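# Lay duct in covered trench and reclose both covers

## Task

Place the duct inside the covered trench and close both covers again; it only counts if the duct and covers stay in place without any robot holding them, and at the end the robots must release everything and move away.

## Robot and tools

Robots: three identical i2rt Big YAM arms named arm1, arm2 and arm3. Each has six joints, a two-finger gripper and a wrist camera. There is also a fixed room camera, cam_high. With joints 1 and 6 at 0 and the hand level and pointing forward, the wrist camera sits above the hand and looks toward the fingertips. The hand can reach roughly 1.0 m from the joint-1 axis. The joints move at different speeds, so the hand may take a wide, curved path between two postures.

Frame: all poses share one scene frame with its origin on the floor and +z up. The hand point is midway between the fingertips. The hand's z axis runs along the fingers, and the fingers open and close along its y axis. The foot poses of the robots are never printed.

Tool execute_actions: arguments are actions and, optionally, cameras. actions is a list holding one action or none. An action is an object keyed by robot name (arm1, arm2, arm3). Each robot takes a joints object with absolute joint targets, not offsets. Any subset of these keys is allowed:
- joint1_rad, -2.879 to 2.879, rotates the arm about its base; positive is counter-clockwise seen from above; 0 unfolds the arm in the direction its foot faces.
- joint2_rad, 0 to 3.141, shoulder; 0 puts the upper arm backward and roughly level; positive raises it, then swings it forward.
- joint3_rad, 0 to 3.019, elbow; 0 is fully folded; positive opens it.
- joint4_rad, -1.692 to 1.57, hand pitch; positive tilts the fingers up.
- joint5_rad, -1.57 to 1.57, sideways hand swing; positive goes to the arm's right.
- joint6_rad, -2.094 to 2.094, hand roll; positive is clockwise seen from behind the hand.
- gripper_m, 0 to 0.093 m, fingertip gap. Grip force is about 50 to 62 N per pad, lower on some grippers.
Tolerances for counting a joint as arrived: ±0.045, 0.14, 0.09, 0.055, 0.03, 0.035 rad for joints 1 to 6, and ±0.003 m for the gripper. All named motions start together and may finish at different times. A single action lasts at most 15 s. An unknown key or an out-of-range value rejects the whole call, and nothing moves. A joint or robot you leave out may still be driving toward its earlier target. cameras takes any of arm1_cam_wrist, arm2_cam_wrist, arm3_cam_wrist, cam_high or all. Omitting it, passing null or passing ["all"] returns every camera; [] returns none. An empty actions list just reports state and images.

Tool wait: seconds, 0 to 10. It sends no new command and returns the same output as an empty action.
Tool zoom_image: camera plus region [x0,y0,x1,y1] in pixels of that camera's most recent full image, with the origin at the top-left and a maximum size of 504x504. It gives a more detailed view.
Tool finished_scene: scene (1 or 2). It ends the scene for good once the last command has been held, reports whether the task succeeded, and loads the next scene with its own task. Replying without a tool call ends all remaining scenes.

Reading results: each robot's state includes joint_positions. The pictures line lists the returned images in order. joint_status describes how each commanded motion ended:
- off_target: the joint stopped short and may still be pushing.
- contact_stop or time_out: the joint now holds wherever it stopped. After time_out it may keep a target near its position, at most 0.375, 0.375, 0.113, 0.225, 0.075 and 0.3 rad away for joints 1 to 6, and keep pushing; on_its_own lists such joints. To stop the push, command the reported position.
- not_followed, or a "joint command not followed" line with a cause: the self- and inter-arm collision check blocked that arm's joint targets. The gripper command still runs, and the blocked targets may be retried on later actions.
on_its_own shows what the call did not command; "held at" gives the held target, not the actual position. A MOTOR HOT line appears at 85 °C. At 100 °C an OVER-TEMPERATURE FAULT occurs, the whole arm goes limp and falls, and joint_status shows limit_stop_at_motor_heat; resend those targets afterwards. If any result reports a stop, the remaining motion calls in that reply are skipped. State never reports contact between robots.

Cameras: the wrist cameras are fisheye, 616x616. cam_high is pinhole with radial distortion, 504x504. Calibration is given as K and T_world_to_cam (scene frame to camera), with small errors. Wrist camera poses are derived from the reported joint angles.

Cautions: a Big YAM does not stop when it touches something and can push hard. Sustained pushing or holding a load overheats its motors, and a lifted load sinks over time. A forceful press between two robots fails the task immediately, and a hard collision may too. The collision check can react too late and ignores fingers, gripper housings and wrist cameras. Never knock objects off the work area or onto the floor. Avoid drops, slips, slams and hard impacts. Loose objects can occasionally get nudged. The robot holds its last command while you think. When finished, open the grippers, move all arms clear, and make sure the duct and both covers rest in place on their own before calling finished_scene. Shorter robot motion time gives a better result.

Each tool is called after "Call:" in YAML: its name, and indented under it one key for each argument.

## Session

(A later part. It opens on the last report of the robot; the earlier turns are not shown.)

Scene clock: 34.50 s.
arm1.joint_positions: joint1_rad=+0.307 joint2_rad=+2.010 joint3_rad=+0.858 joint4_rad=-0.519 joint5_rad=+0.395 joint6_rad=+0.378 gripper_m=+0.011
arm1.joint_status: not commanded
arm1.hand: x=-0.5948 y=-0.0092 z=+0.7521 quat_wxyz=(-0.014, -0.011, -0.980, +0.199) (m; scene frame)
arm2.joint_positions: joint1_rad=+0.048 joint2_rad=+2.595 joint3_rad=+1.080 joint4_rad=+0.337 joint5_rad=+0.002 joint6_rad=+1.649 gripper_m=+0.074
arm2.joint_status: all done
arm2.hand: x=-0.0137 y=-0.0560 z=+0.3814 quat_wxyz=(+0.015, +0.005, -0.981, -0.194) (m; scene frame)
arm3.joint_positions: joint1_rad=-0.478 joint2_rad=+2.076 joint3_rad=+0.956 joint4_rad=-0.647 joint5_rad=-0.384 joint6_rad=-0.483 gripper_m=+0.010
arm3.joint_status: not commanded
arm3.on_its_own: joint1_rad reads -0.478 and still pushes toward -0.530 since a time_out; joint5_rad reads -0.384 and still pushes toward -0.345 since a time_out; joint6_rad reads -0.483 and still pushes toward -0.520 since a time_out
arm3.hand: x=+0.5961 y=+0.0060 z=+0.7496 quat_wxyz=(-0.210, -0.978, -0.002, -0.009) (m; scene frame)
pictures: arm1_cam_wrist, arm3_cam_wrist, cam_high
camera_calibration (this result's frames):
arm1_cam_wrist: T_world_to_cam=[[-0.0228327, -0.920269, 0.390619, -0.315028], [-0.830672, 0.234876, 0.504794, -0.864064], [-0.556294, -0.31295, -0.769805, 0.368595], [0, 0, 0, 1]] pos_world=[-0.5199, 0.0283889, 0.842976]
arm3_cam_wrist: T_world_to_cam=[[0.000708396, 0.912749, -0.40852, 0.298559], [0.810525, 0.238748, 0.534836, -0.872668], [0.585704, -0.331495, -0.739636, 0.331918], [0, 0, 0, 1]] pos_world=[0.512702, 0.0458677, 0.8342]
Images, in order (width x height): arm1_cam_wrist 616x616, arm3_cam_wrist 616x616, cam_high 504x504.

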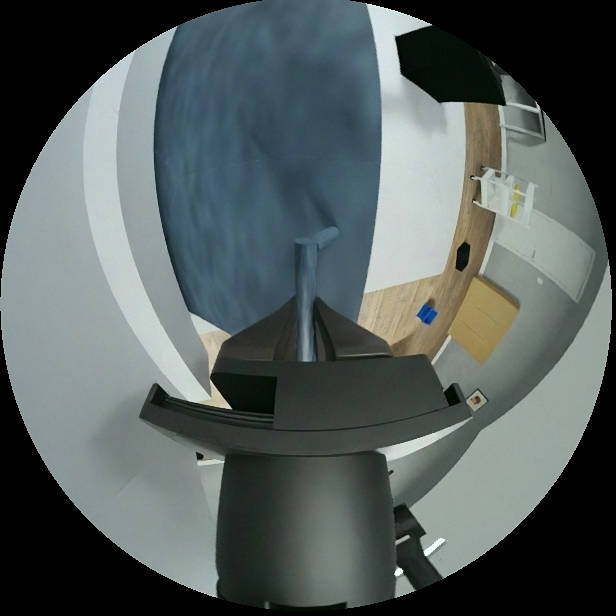

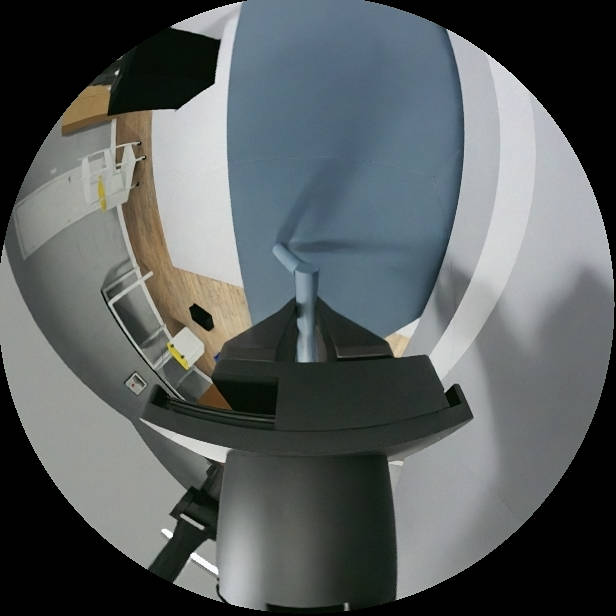

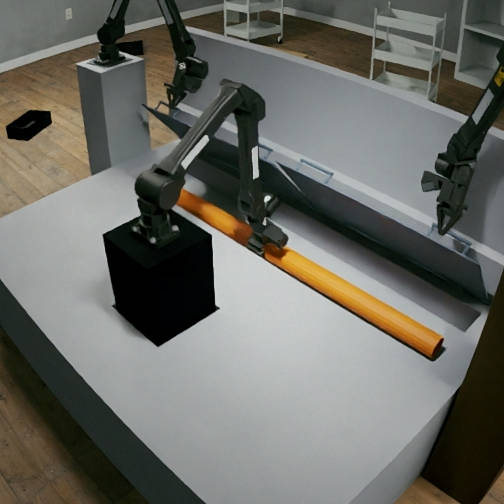

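Call:
zoom_image:
  camera: "cam_high"
  region: [360,260,504,400]

Call:
execute_actions:
  actions: []
  cameras: ["arm2_cam_wrist"]

Region (360, 260, 504, 400) of cam_high's 504x504 image, scaled by 3.500, with more detail than that image has; it fills the top 490 rows of this view, and the rest is white.

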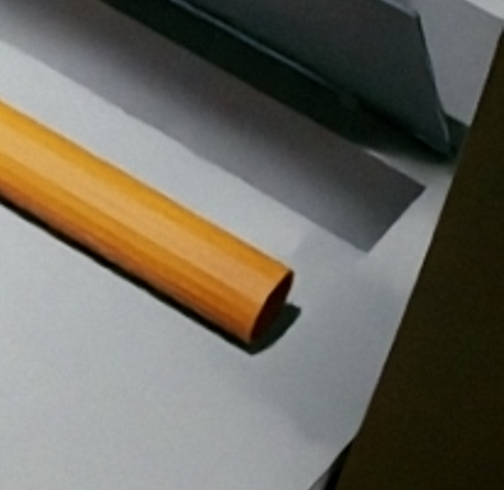

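Scene clock: 34.70 s.
arm1.joint_positions: joint1_rad=+0.307 joint2_rad=+2.010 joint3_rad=+0.858 joint4_rad=-0.519 joint5_rad=+0.395 joint6_rad=+0.378 gripper_m=+0.011
arm1.joint_status: not commanded
arm1.hand: x=-0.5948 y=-0.0092 z=+0.7521 quat_wxyz=(-0.014, -0.011, -0.980, +0.199) (m; scene frame)
arm2.joint_positions: joint1_rad=+0.048 joint2_rad=+2.595 joint3_rad=+1.080 joint4_rad=+0.337 joint5_rad=+0.002 joint6_rad=+1.649 gripper_m=+0.074
arm2.joint_status: all done
arm2.hand: x=-0.0137 y=-0.0560 z=+0.3814 quat_wxyz=(+0.015, +0.005, -0.981, -0.194) (m; scene frame)
arm3.joint_positions: joint1_rad=-0.478 joint2_rad=+2.076 joint3_rad=+0.956 joint4_rad=-0.647 joint5_rad=-0.384 joint6_rad=-0.483 gripper_m=+0.010
arm3.joint_status: not commanded
arm3.on_its_own: joint1_rad reads -0.478 and still pushes toward -0.530 since a time_out; joint5_rad reads -0.384 and still pushes toward -0.345 since a time_out; joint6_rad reads -0.483 and still pushes toward -0.520 since a time_out
arm3.hand: x=+0.5961 y=+0.0060 z=+0.7496 quat_wxyz=(-0.210, -0.978, -0.002, -0.009) (m; scene frame)
pictures: arm2_cam_wrist
camera_calibration (this result's frames):
arm2_cam_wrist: T_world_to_cam=[[-0.00628839, -0.928748, -0.370658, 0.0912045], [-0.7935, -0.220934, 0.567051, -0.230819], [-0.608538, 0.297682, -0.735572, 0.409957], [0, 0, 0, 1]] pos_world=[0.0668939, -0.0883267, 0.466245]
Images, in order (width x height): arm2_cam_wrist 616x616.

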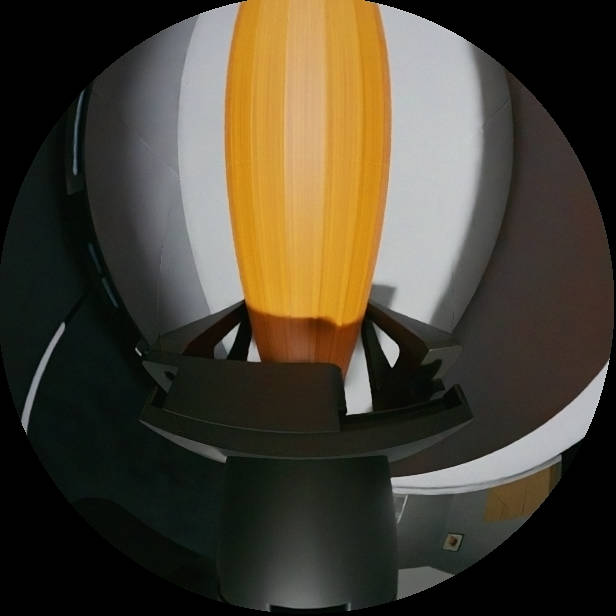

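Call:
execute_actions:
  actions:
    - {"arm2":{"joints":{"joint2_rad":2.58,"joint3_rad":1.10,"joint4_rad":0.36,"gripper_m":0.093}}}
  cameras: []

Call:
execute_actions:
  actions:
    - {"arm2":{"joints":{"joint2_rad":2.44,"joint3_rad":0.957}}}
  cameras: []

Call:
execute_actions:
  actions:
    - {"arm2":{"joints":{"joint2_rad":2.25,"joint3_rad":0.81,"joint4_rad":0.31}}}
  cameras: []

Call:
execute_actions:
  actions:
    - {"arm2":{"joints":{"joint2_rad":1.9,"joint3_rad":0.5,"joint4_rad":0.0}}}
  cameras: ["cam_high"]

Call:
execute_actions:
  actions:
    - {"arm2":{"joints":{"joint2_rad":1.2,"joint3_rad":0.35,"joint4_rad":-0.7}},"arm1":{"joints":{"joint1_rad":0.035,"joint2_rad":2.04,"joint3_rad":0.80,"joint4_rad":-0.25,"joint5_rad":0.14,"joint6_rad":0.064}},"arm3":{"joints":{"joint1_rad":-0.225,"joint2_rad":2.07,"joint3_rad":0.85,"joint4_rad":-0.29,"joint5_rad":-0.14,"joint6_rad":-0.17}}}
  cameras: ["cam_high","arm2_cam_wrist"]

Scene clock: 36.60 s.
arm1.joint_positions: joint1_rad=+0.307 joint2_rad=+2.010 joint3_rad=+0.858 joint4_rad=-0.519 joint5_rad=+0.395 joint6_rad=+0.378 gripper_m=+0.011
arm1.joint_status: not commanded
arm1.hand: x=-0.5948 y=-0.0092 z=+0.7521 quat_wxyz=(-0.014, -0.011, -0.980, +0.199) (m; scene frame)
arm2.joint_positions: joint1_rad=+0.048 joint2_rad=+2.595 joint3_rad=+1.086 joint4_rad=+0.346 joint5_rad=+0.002 joint6_rad=+1.649 gripper_m=+0.093
arm2.joint_status: all done
arm2.hand: x=-0.0142 y=-0.0501 z=+0.3831 quat_wxyz=(+0.016, +0.005, -0.979, -0.202) (m; scene frame)
arm3.joint_positions: joint1_rad=-0.478 joint2_rad=+2.076 joint3_rad=+0.956 joint4_rad=-0.647 joint5_rad=-0.384 joint6_rad=-0.483 gripper_m=+0.010
arm3.joint_status: not commanded
arm3.on_its_own: joint1_rad reads -0.478 and still pushes toward -0.530 since a time_out; joint5_rad reads -0.384 and still pushes toward -0.345 since a time_out; joint6_rad reads -0.483 and still pushes toward -0.520 since a time_out
arm3.hand: x=+0.5961 y=+0.0060 z=+0.7496 quat_wxyz=(-0.210, -0.978, -0.002, -0.009) (m; scene frame)
pictures: none
No camera images: the call's "cameras" was empty. Leave "cameras" out to get every camera's image.

Scene clock: 37.50 s.
arm1.joint_positions: joint1_rad=+0.307 joint2_rad=+2.010 joint3_rad=+0.858 joint4_rad=-0.519 joint5_rad=+0.395 joint6_rad=+0.378 gripper_m=+0.011
arm1.joint_status: not commanded
arm1.hand: x=-0.5948 y=-0.0092 z=+0.7521 quat_wxyz=(-0.014, -0.011, -0.980, +0.199) (m; scene frame)
arm2.joint_positions: joint1_rad=+0.048 joint2_rad=+2.438 joint3_rad=+0.963 joint4_rad=+0.349 joint5_rad=+0.002 joint6_rad=+1.649 gripper_m=+0.093
arm2.joint_status: all done
arm2.hand: x=-0.0138 y=-0.0552 z=+0.4423 quat_wxyz=(+0.017, +0.005, -0.975, -0.220) (m; scene frame)
arm3.joint_positions: joint1_rad=-0.478 joint2_rad=+2.076 joint3_rad=+0.956 joint4_rad=-0.647 joint5_rad=-0.384 joint6_rad=-0.483 gripper_m=+0.010
arm3.joint_status: not commanded
arm3.on_its_own: joint1_rad reads -0.478 and still pushes toward -0.530 since a time_out; joint5_rad reads -0.384 and still pushes toward -0.345 since a time_out; joint6_rad reads -0.483 and still pushes toward -0.520 since a time_out
arm3.hand: x=+0.5961 y=+0.0060 z=+0.7496 quat_wxyz=(-0.210, -0.978, -0.002, -0.009) (m; scene frame)
pictures: none
No camera images: the call's "cameras" was empty. Leave "cameras" out to get every camera's image.

Scene clock: 38.47 s.
arm1.joint_positions: joint1_rad=+0.307 joint2_rad=+2.010 joint3_rad=+0.858 joint4_rad=-0.519 joint5_rad=+0.395 joint6_rad=+0.378 gripper_m=+0.011
arm1.joint_status: not commanded
arm1.hand: x=-0.5948 y=-0.0092 z=+0.7521 quat_wxyz=(-0.014, -0.011, -0.980, +0.199) (m; scene frame)
arm2.joint_positions: joint1_rad=+0.048 joint2_rad=+2.246 joint3_rad=+0.809 joint4_rad=+0.313 joint5_rad=+0.002 joint6_rad=+1.649 gripper_m=+0.093
arm2.joint_status: all done
arm2.hand: x=-0.0113 y=-0.0829 z=+0.5040 quat_wxyz=(+0.018, +0.005, -0.975, -0.221) (m; scene frame)
arm3.joint_positions: joint1_rad=-0.478 joint2_rad=+2.076 joint3_rad=+0.956 joint4_rad=-0.647 joint5_rad=-0.384 joint6_rad=-0.483 gripper_m=+0.010
arm3.joint_status: not commanded
arm3.on_its_own: joint1_rad reads -0.478 and still pushes toward -0.530 since a time_out; joint5_rad reads -0.384 and still pushes toward -0.345 since a time_out; joint6_rad reads -0.483 and still pushes toward -0.520 since a time_out
arm3.hand: x=+0.5961 y=+0.0060 z=+0.7496 quat_wxyz=(-0.210, -0.978, -0.002, -0.009) (m; scene frame)
pictures: none
No camera images: the call's "cameras" was empty. Leave "cameras" out to get every camera's image.

Scene clock: 39.57 s.
arm1.joint_positions: joint1_rad=+0.307 joint2_rad=+2.010 joint3_rad=+0.858 joint4_rad=-0.519 joint5_rad=+0.395 joint6_rad=+0.378 gripper_m=+0.011
arm1.joint_status: not commanded
arm1.hand: x=-0.5948 y=-0.0092 z=+0.7521 quat_wxyz=(-0.014, -0.011, -0.980, +0.199) (m; scene frame)
arm2.joint_positions: joint1_rad=+0.048 joint2_rad=+1.903 joint3_rad=+0.504 joint4_rad=+0.009 joint5_rad=+0.002 joint6_rad=+1.649 gripper_m=+0.093
arm2.joint_status: all done
arm2.hand: x=+0.0022 y=-0.2323 z=+0.5689 quat_wxyz=(+0.006, +0.006, -0.996, -0.090) (m; scene frame)
arm3.joint_positions: joint1_rad=-0.478 joint2_rad=+2.076 joint3_rad=+0.956 joint4_rad=-0.647 joint5_rad=-0.384 joint6_rad=-0.483 gripper_m=+0.010
arm3.joint_status: not commanded
arm3.on_its_own: joint1_rad reads -0.478 and still pushes toward -0.530 since a time_out; joint5_rad reads -0.384 and still pushes toward -0.345 since a time_out; joint6_rad reads -0.483 and still pushes toward -0.520 since a time_out
arm3.hand: x=+0.5961 y=+0.0060 z=+0.7496 quat_wxyz=(-0.210, -0.978, -0.002, -0.009) (m; scene frame)
pictures: cam_high
Images, in order (width x height): cam_high 504x504.

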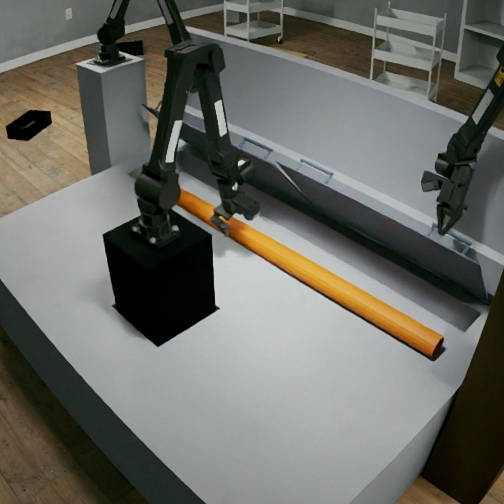

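Scene clock: 40.93 s.
arm1.joint_positions: joint1_rad=+0.016 joint2_rad=+2.111 joint3_rad=+0.804 joint4_rad=-0.248 joint5_rad=+0.152 joint6_rad=+0.070 gripper_m=+0.011
arm1.joint_status: all done
arm1.hand: x=-0.5941 y=-0.0794 z=+0.6955 quat_wxyz=(-0.004, -0.013, -0.997, +0.074) (m; scene frame)
arm2.joint_positions: joint1_rad=+0.048 joint2_rad=+1.203 joint3_rad=+0.346 joint4_rad=-0.691 joint5_rad=+0.002 joint6_rad=+1.649 gripper_m=+0.093
arm2.joint_status: all done
arm2.hand: x=+0.0124 y=-0.3458 z=+0.6948 quat_wxyz=(+0.000, +0.006, -1.000, -0.012) (m; scene frame)
arm3.joint_positions: joint1_rad=-0.198 joint2_rad=+2.147 joint3_rad=+0.842 joint4_rad=-0.294 joint5_rad=-0.159 joint6_rad=-0.161 gripper_m=+0.011
arm3.joint_status: all done
arm3.hand: x=+0.5948 y=-0.0659 z=+0.6916 quat_wxyz=(-0.078, -0.997, +0.000, -0.009) (m; scene frame)
pictures: arm2_cam_wrist, cam_high
camera_calibration (this result's frames):
arm2_cam_wrist: T_world_to_cam=[[0.000130593, -0.999923, -0.0123944, -0.335226], [-0.812761, -0.00732706, 0.582551, -0.388438], [-0.582597, 0.00999758, -0.812699, 0.696371], [0, 0, 0, 1]] pos_world=[0.0900404, -0.345009, 0.788071]
Images, in order (width x height): arm2_cam_wrist 616x616, cam_high 504x504.

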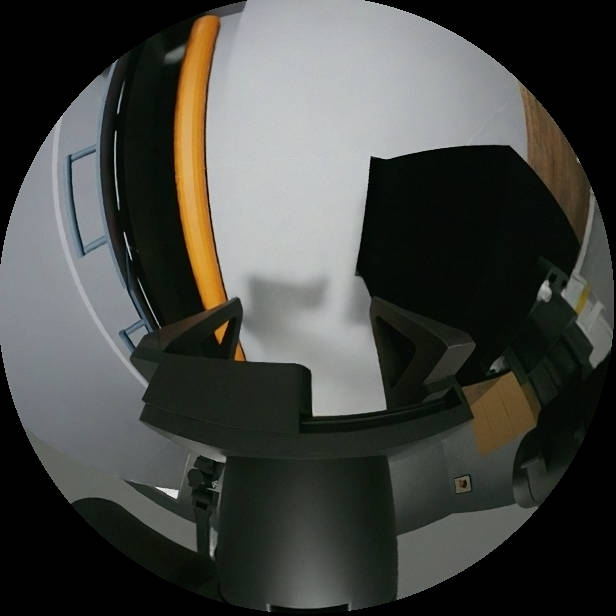

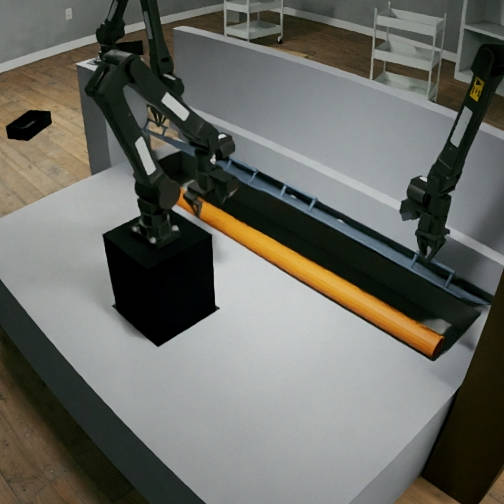

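Call:
zoom_image:
  camera: "cam_high"
  region: [390,280,504,390]

Call:
zoom_image:
  camera: "arm2_cam_wrist"
  region: [130,0,280,150]

Region (390, 280, 504, 390) of cam_high's 504x504 image, scaled by 4.421, with more detail than that image has; it fills the top 486 rows of this view, and the rest is white.

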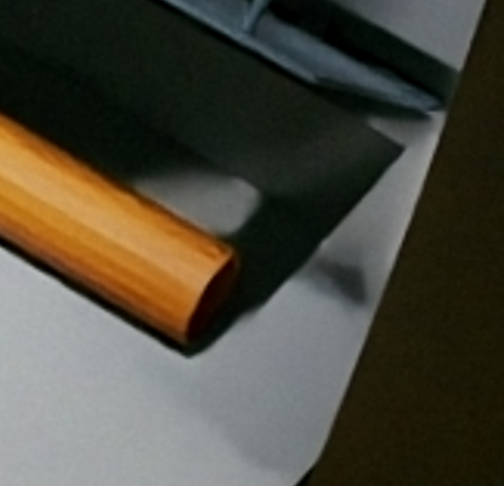

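Region (130, 0, 280, 150) of arm2_cam_wrist's 616x616 image, scaled by 3.360, with more detail than that image has.

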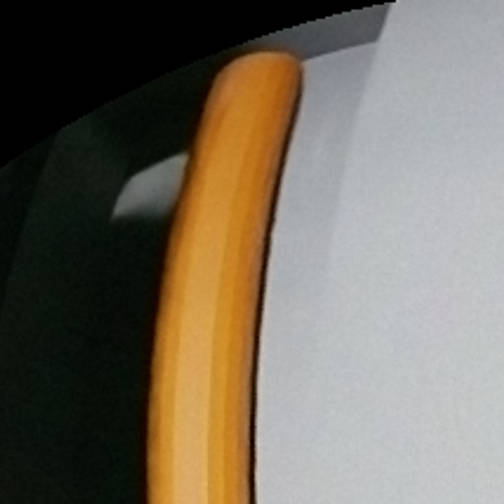

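Inside on the floor. Close.

Call:
execute_actions:
  actions:
    - {"arm1":{"joints":{"joint1_rad":-0.21,"joint2_rad":2.20,"joint3_rad":0.855,"joint4_rad":-0.16,"joint5_rad":-0.10,"joint6_rad":-0.19}},"arm3":{"joints":{"joint1_rad":0.005,"joint2_rad":2.225,"joint3_rad":0.872,"joint4_rad":-0.13,"joint5_rad":0.10,"joint6_rad":0.06}}}
  cameras: []

Call:
execute_actions:
  actions:
    - {"arm1":{"joints":{"joint1_rad":-0.40,"joint2_rad":2.48,"joint3_rad":1.045,"joint4_rad":-0.22,"joint5_rad":-0.31,"joint6_rad":-0.40}},"arm3":{"joints":{"joint1_rad":0.21,"joint2_rad":2.495,"joint3_rad":1.025,"joint4_rad":-0.13,"joint5_rad":0.32,"joint6_rad":0.27}}}
  cameras: []

Call:
execute_actions:
  actions:
    - {"arm1":{"joints":{"joint1_rad":-0.48,"joint2_rad":2.64,"joint3_rad":1.24,"joint4_rad":-0.33,"joint5_rad":-0.43,"joint6_rad":-0.51}},"arm3":{"joints":{"joint1_rad":0.30,"joint2_rad":2.655,"joint3_rad":1.20,"joint4_rad":-0.21,"joint5_rad":0.45,"joint6_rad":0.38}}}
  cameras: []

Call:
execute_actions:
  actions:
    - {"arm1":{"joints":{"joint2_rad":2.70,"joint4_rad":-0.31,"joint5_rad":-0.42}},"arm3":{"joints":{"joint2_rad":2.72,"joint4_rad":-0.2,"joint5_rad":0.44}}}
  cameras: ["cam_high"]

Scene clock: 44.27 s.
arm1.joint_positions: joint1_rad=-0.211 joint2_rad=+2.285 joint3_rad=+0.869 joint4_rad=-0.145 joint5_rad=-0.084 joint6_rad=-0.172 gripper_m=+0.011
arm1.joint_status: all done
arm1.hand: x=-0.5955 y=-0.1254 z=+0.6371 quat_wxyz=(-0.005, -0.007, -0.999, -0.043) (m; scene frame)
arm2.joint_positions: joint1_rad=+0.048 joint2_rad=+1.203 joint3_rad=+0.346 joint4_rad=-0.691 joint5_rad=+0.002 joint6_rad=+1.649 gripper_m=+0.093
arm2.joint_status: not commanded
arm2.hand: x=+0.0124 y=-0.3458 z=+0.6948 quat_wxyz=(+0.000, +0.006, -1.000, -0.012) (m; scene frame)
arm3.joint_positions: joint1_rad=+0.025 joint2_rad=+2.316 joint3_rad=+0.877 joint4_rad=-0.126 joint5_rad=+0.069 joint6_rad=+0.070 gripper_m=+0.011
arm3.joint_status: joint5_rad time_out (moved +0.228 of +0.259); the others done
arm3.on_its_own: joint5_rad reads +0.069 and still pushes toward +0.100 since a time_out
arm3.hand: x=+0.5943 y=-0.1110 z=+0.6309 quat_wxyz=(+0.037, -0.999, +0.002, -0.003) (m; scene frame)
pictures: none
No camera images: the call's "cameras" was empty. Leave "cameras" out to get every camera's image.

not run: a stop came earlier in this reply.

not run: a stop came earlier in this reply.

not run: a stop came earlier in this reply.

Call:
execute_actions:
  actions:
    - {"arm1":{"joints":{"joint1_rad":-0.40,"joint2_rad":2.48,"joint3_rad":1.045,"joint4_rad":-0.22,"joint5_rad":-0.31,"joint6_rad":-0.40}},"arm3":{"joints":{"joint1_rad":0.21,"joint2_rad":2.495,"joint3_rad":1.025,"joint4_rad":-0.13,"joint5_rad":0.31,"joint6_rad":0.27}}}
  cameras: []

Call:
execute_actions:
  actions:
    - {"arm1":{"joints":{"joint1_rad":-0.48,"joint2_rad":2.64,"joint3_rad":1.24,"joint4_rad":-0.33,"joint5_rad":-0.43,"joint6_rad":-0.51}},"arm3":{"joints":{"joint1_rad":0.30,"joint2_rad":2.655,"joint3_rad":1.20,"joint4_rad":-0.21,"joint5_rad":0.45,"joint6_rad":0.38}}}
  cameras: []

Call:
execute_actions:
  actions:
    - {"arm1":{"joints":{"joint2_rad":2.70,"joint4_rad":-0.31,"joint5_rad":-0.42}},"arm3":{"joints":{"joint2_rad":2.72,"joint4_rad":-0.2,"joint5_rad":0.44}}}
  cameras: ["cam_high"]

Scene clock: 45.87 s.
arm1.joint_positions: joint1_rad=-0.395 joint2_rad=+2.558 joint3_rad=+1.077 joint4_rad=-0.186 joint5_rad=-0.285 joint6_rad=-0.380 gripper_m=+0.011
arm1.joint_status: all done
arm1.hand: x=-0.5971 y=-0.1634 z=+0.5518 quat_wxyz=(+0.000, -0.002, -0.988, -0.151) (m; scene frame)
arm2.joint_positions: joint1_rad=+0.048 joint2_rad=+1.203 joint3_rad=+0.346 joint4_rad=-0.691 joint5_rad=+0.002 joint6_rad=+1.649 gripper_m=+0.093
arm2.joint_status: not commanded
arm2.hand: x=+0.0124 y=-0.3458 z=+0.6948 quat_wxyz=(+0.000, +0.006, -1.000, -0.012) (m; scene frame)
arm3.joint_positions: joint1_rad=+0.211 joint2_rad=+2.580 joint3_rad=+1.055 joint4_rad=-0.106 joint5_rad=+0.281 joint6_rad=+0.273 gripper_m=+0.011
arm3.joint_status: all done
arm3.hand: x=+0.5942 y=-0.1465 z=+0.5466 quat_wxyz=(+0.146, -0.989, +0.005, -0.001) (m; scene frame)
pictures: none
No camera images: the call's "cameras" was empty. Leave "cameras" out to get every camera's image.

Scene clock: 46.77 s.
arm1.joint_positions: joint1_rad=-0.471 joint2_rad=+2.720 joint3_rad=+1.247 joint4_rad=-0.287 joint5_rad=-0.403 joint6_rad=-0.487 gripper_m=+0.011
arm1.joint_status: all done
arm1.hand: x=-0.5965 y=-0.1752 z=+0.5027 quat_wxyz=(+0.001, +0.000, -0.975, -0.222) (m; scene frame)
arm2.joint_positions: joint1_rad=+0.048 joint2_rad=+1.203 joint3_rad=+0.346 joint4_rad=-0.691 joint5_rad=+0.002 joint6_rad=+1.649 gripper_m=+0.093
arm2.joint_status: not commanded
arm2.hand: x=+0.0124 y=-0.3458 z=+0.6948 quat_wxyz=(+0.000, +0.006, -1.000, -0.012) (m; scene frame)
arm3.joint_positions: joint1_rad=+0.294 joint2_rad=+2.736 joint3_rad=+1.208 joint4_rad=-0.177 joint5_rad=+0.421 joint6_rad=+0.379 gripper_m=+0.011
arm3.joint_status: all done
arm3.hand: x=+0.5923 y=-0.1564 z=+0.4991 quat_wxyz=(+0.221, -0.975, +0.006, +0.004) (m; scene frame)
pictures: none
No camera images: the call's "cameras" was empty. Leave "cameras" out to get every camera's image.

Scene clock: 47.33 s.
arm1.joint_positions: joint1_rad=-0.471 joint2_rad=+2.721 joint3_rad=+1.247 joint4_rad=-0.287 joint5_rad=-0.402 joint6_rad=-0.489 gripper_m=+0.011
arm1.joint_status: all done
arm1.hand: x=-0.5971 y=-0.1750 z=+0.5023 quat_wxyz=(+0.001, +0.001, -0.975, -0.222) (m; scene frame)
arm2.joint_positions: joint1_rad=+0.048 joint2_rad=+1.203 joint3_rad=+0.346 joint4_rad=-0.691 joint5_rad=+0.002 joint6_rad=+1.649 gripper_m=+0.093
arm2.joint_status: not commanded
arm2.hand: x=+0.0124 y=-0.3458 z=+0.6948 quat_wxyz=(+0.000, +0.006, -1.000, -0.012) (m; scene frame)
arm3.joint_positions: joint1_rad=+0.294 joint2_rad=+2.738 joint3_rad=+1.208 joint4_rad=-0.177 joint5_rad=+0.420 joint6_rad=+0.380 gripper_m=+0.011
arm3.joint_status: all done
arm3.hand: x=+0.5931 y=-0.1563 z=+0.4985 quat_wxyz=(+0.221, -0.975, +0.006, +0.003) (m; scene frame)
pictures: cam_high
Images, in order (width x height): cam_high 504x504.

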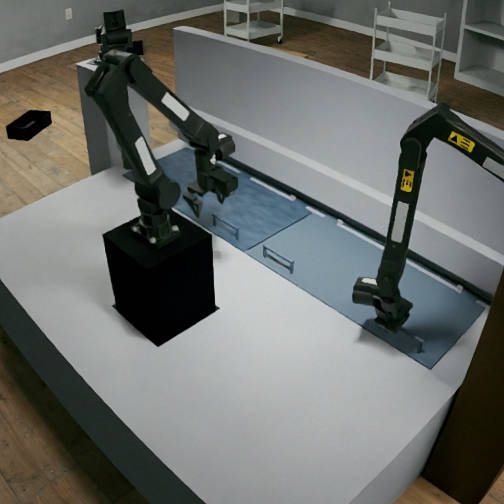

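Call:
execute_actions:
  actions:
    - {"arm1":{"joints":{"gripper_m":0.05}},"arm3":{"joints":{"gripper_m":0.05}}}
  cameras: []

Call:
execute_actions:
  actions:
    - {"arm1":{"joints":{"joint1_rad":-0.53,"joint2_rad":2.58,"joint3_rad":1.19}},"arm3":{"joints":{"joint1_rad":0.36,"joint2_rad":2.6,"joint3_rad":1.16}}}
  cameras: []

Call:
execute_actions:
  actions:
    - {"arm1":{"joints":{"joint2_rad":1.7,"joint3_rad":0.9}},"arm3":{"joints":{"joint2_rad":1.7,"joint3_rad":0.9}}}
  cameras: ["cam_high"]

Scene clock: 48.37 s.
arm1.joint_positions: joint1_rad=-0.472 joint2_rad=+2.721 joint3_rad=+1.244 joint4_rad=-0.299 joint5_rad=-0.417 joint6_rad=-0.500 gripper_m=+0.050
arm1.joint_status: all done
arm1.hand: x=-0.5999 y=-0.1714 z=+0.5039 quat_wxyz=(+0.003, +0.003, -0.973, -0.231) (m; scene frame)
arm2.joint_positions: joint1_rad=+0.048 joint2_rad=+1.203 joint3_rad=+0.346 joint4_rad=-0.691 joint5_rad=+0.002 joint6_rad=+1.649 gripper_m=+0.093
arm2.joint_status: not commanded
arm2.hand: x=+0.0124 y=-0.3458 z=+0.6948 quat_wxyz=(+0.000, +0.006, -1.000, -0.012) (m; scene frame)
arm3.joint_positions: joint1_rad=+0.295 joint2_rad=+2.738 joint3_rad=+1.204 joint4_rad=-0.187 joint5_rad=+0.434 joint6_rad=+0.380 gripper_m=+0.050
arm3.joint_status: all done
arm3.hand: x=+0.5966 y=-0.1531 z=+0.4999 quat_wxyz=(+0.229, -0.973, +0.004, -0.001) (m; scene frame)
pictures: none
No camera images: the call's "cameras" was empty. Leave "cameras" out to get every camera's image.

Scene clock: 49.37 s.
arm1.joint_positions: joint1_rad=-0.531 joint2_rad=+2.600 joint3_rad=+1.190 joint4_rad=-0.305 joint5_rad=-0.418 joint6_rad=-0.501 gripper_m=+0.050
arm1.joint_status: all done
arm1.hand: x=-0.5834 y=-0.2059 z=+0.5489 quat_wxyz=(-0.031, -0.019, -0.976, -0.217) (m; scene frame)
arm2.joint_positions: joint1_rad=+0.048 joint2_rad=+1.203 joint3_rad=+0.346 joint4_rad=-0.691 joint5_rad=+0.002 joint6_rad=+1.649 gripper_m=+0.093
arm2.joint_status: not commanded
arm2.hand: x=+0.0124 y=-0.3458 z=+0.6948 quat_wxyz=(+0.000, +0.006, -1.000, -0.012) (m; scene frame)
arm3.joint_positions: joint1_rad=+0.366 joint2_rad=+2.616 joint3_rad=+1.161 joint4_rad=-0.192 joint5_rad=+0.435 joint6_rad=+0.380 gripper_m=+0.050
arm3.joint_status: all done
arm3.hand: x=+0.5700 y=-0.1931 z=+0.5446 quat_wxyz=(+0.216, -0.975, -0.023, +0.041) (m; scene frame)
pictures: none
No camera images: the call's "cameras" was empty. Leave "cameras" out to get every camera's image.

Scene clock: 50.90 s.
arm1.joint_positions: joint1_rad=-0.531 joint2_rad=+1.707 joint3_rad=+0.895 joint4_rad=-0.308 joint5_rad=-0.419 joint6_rad=-0.501 gripper_m=+0.050
arm1.joint_status: all done
arm1.hand: x=-0.4950 y=-0.2531 z=+0.8969 quat_wxyz=(-0.282, +0.044, -0.956, -0.074) (m; scene frame)
arm2.joint_positions: joint1_rad=+0.048 joint2_rad=+1.203 joint3_rad=+0.346 joint4_rad=-0.691 joint5_rad=+0.002 joint6_rad=+1.649 gripper_m=+0.093
arm2.joint_status: not commanded
arm2.hand: x=+0.0124 y=-0.3458 z=+0.6948 quat_wxyz=(+0.000, +0.006, -1.000, -0.012) (m; scene frame)
arm3.joint_positions: joint1_rad=+0.366 joint2_rad=+1.706 joint3_rad=+0.893 joint4_rad=-0.197 joint5_rad=+0.436 joint6_rad=+0.380 gripper_m=+0.050
arm3.joint_status: all done
arm3.hand: x=+0.4586 y=-0.2405 z=+0.9142 quat_wxyz=(+0.091, -0.941, +0.046, +0.322) (m; scene frame)
pictures: cam_high
Images, in order (width x height): cam_high 504x504.

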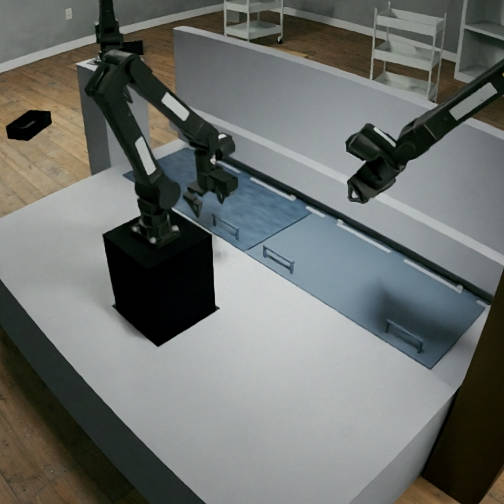

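Call:
finished_scene:
  scene: 2

The scene is finished: the task was done.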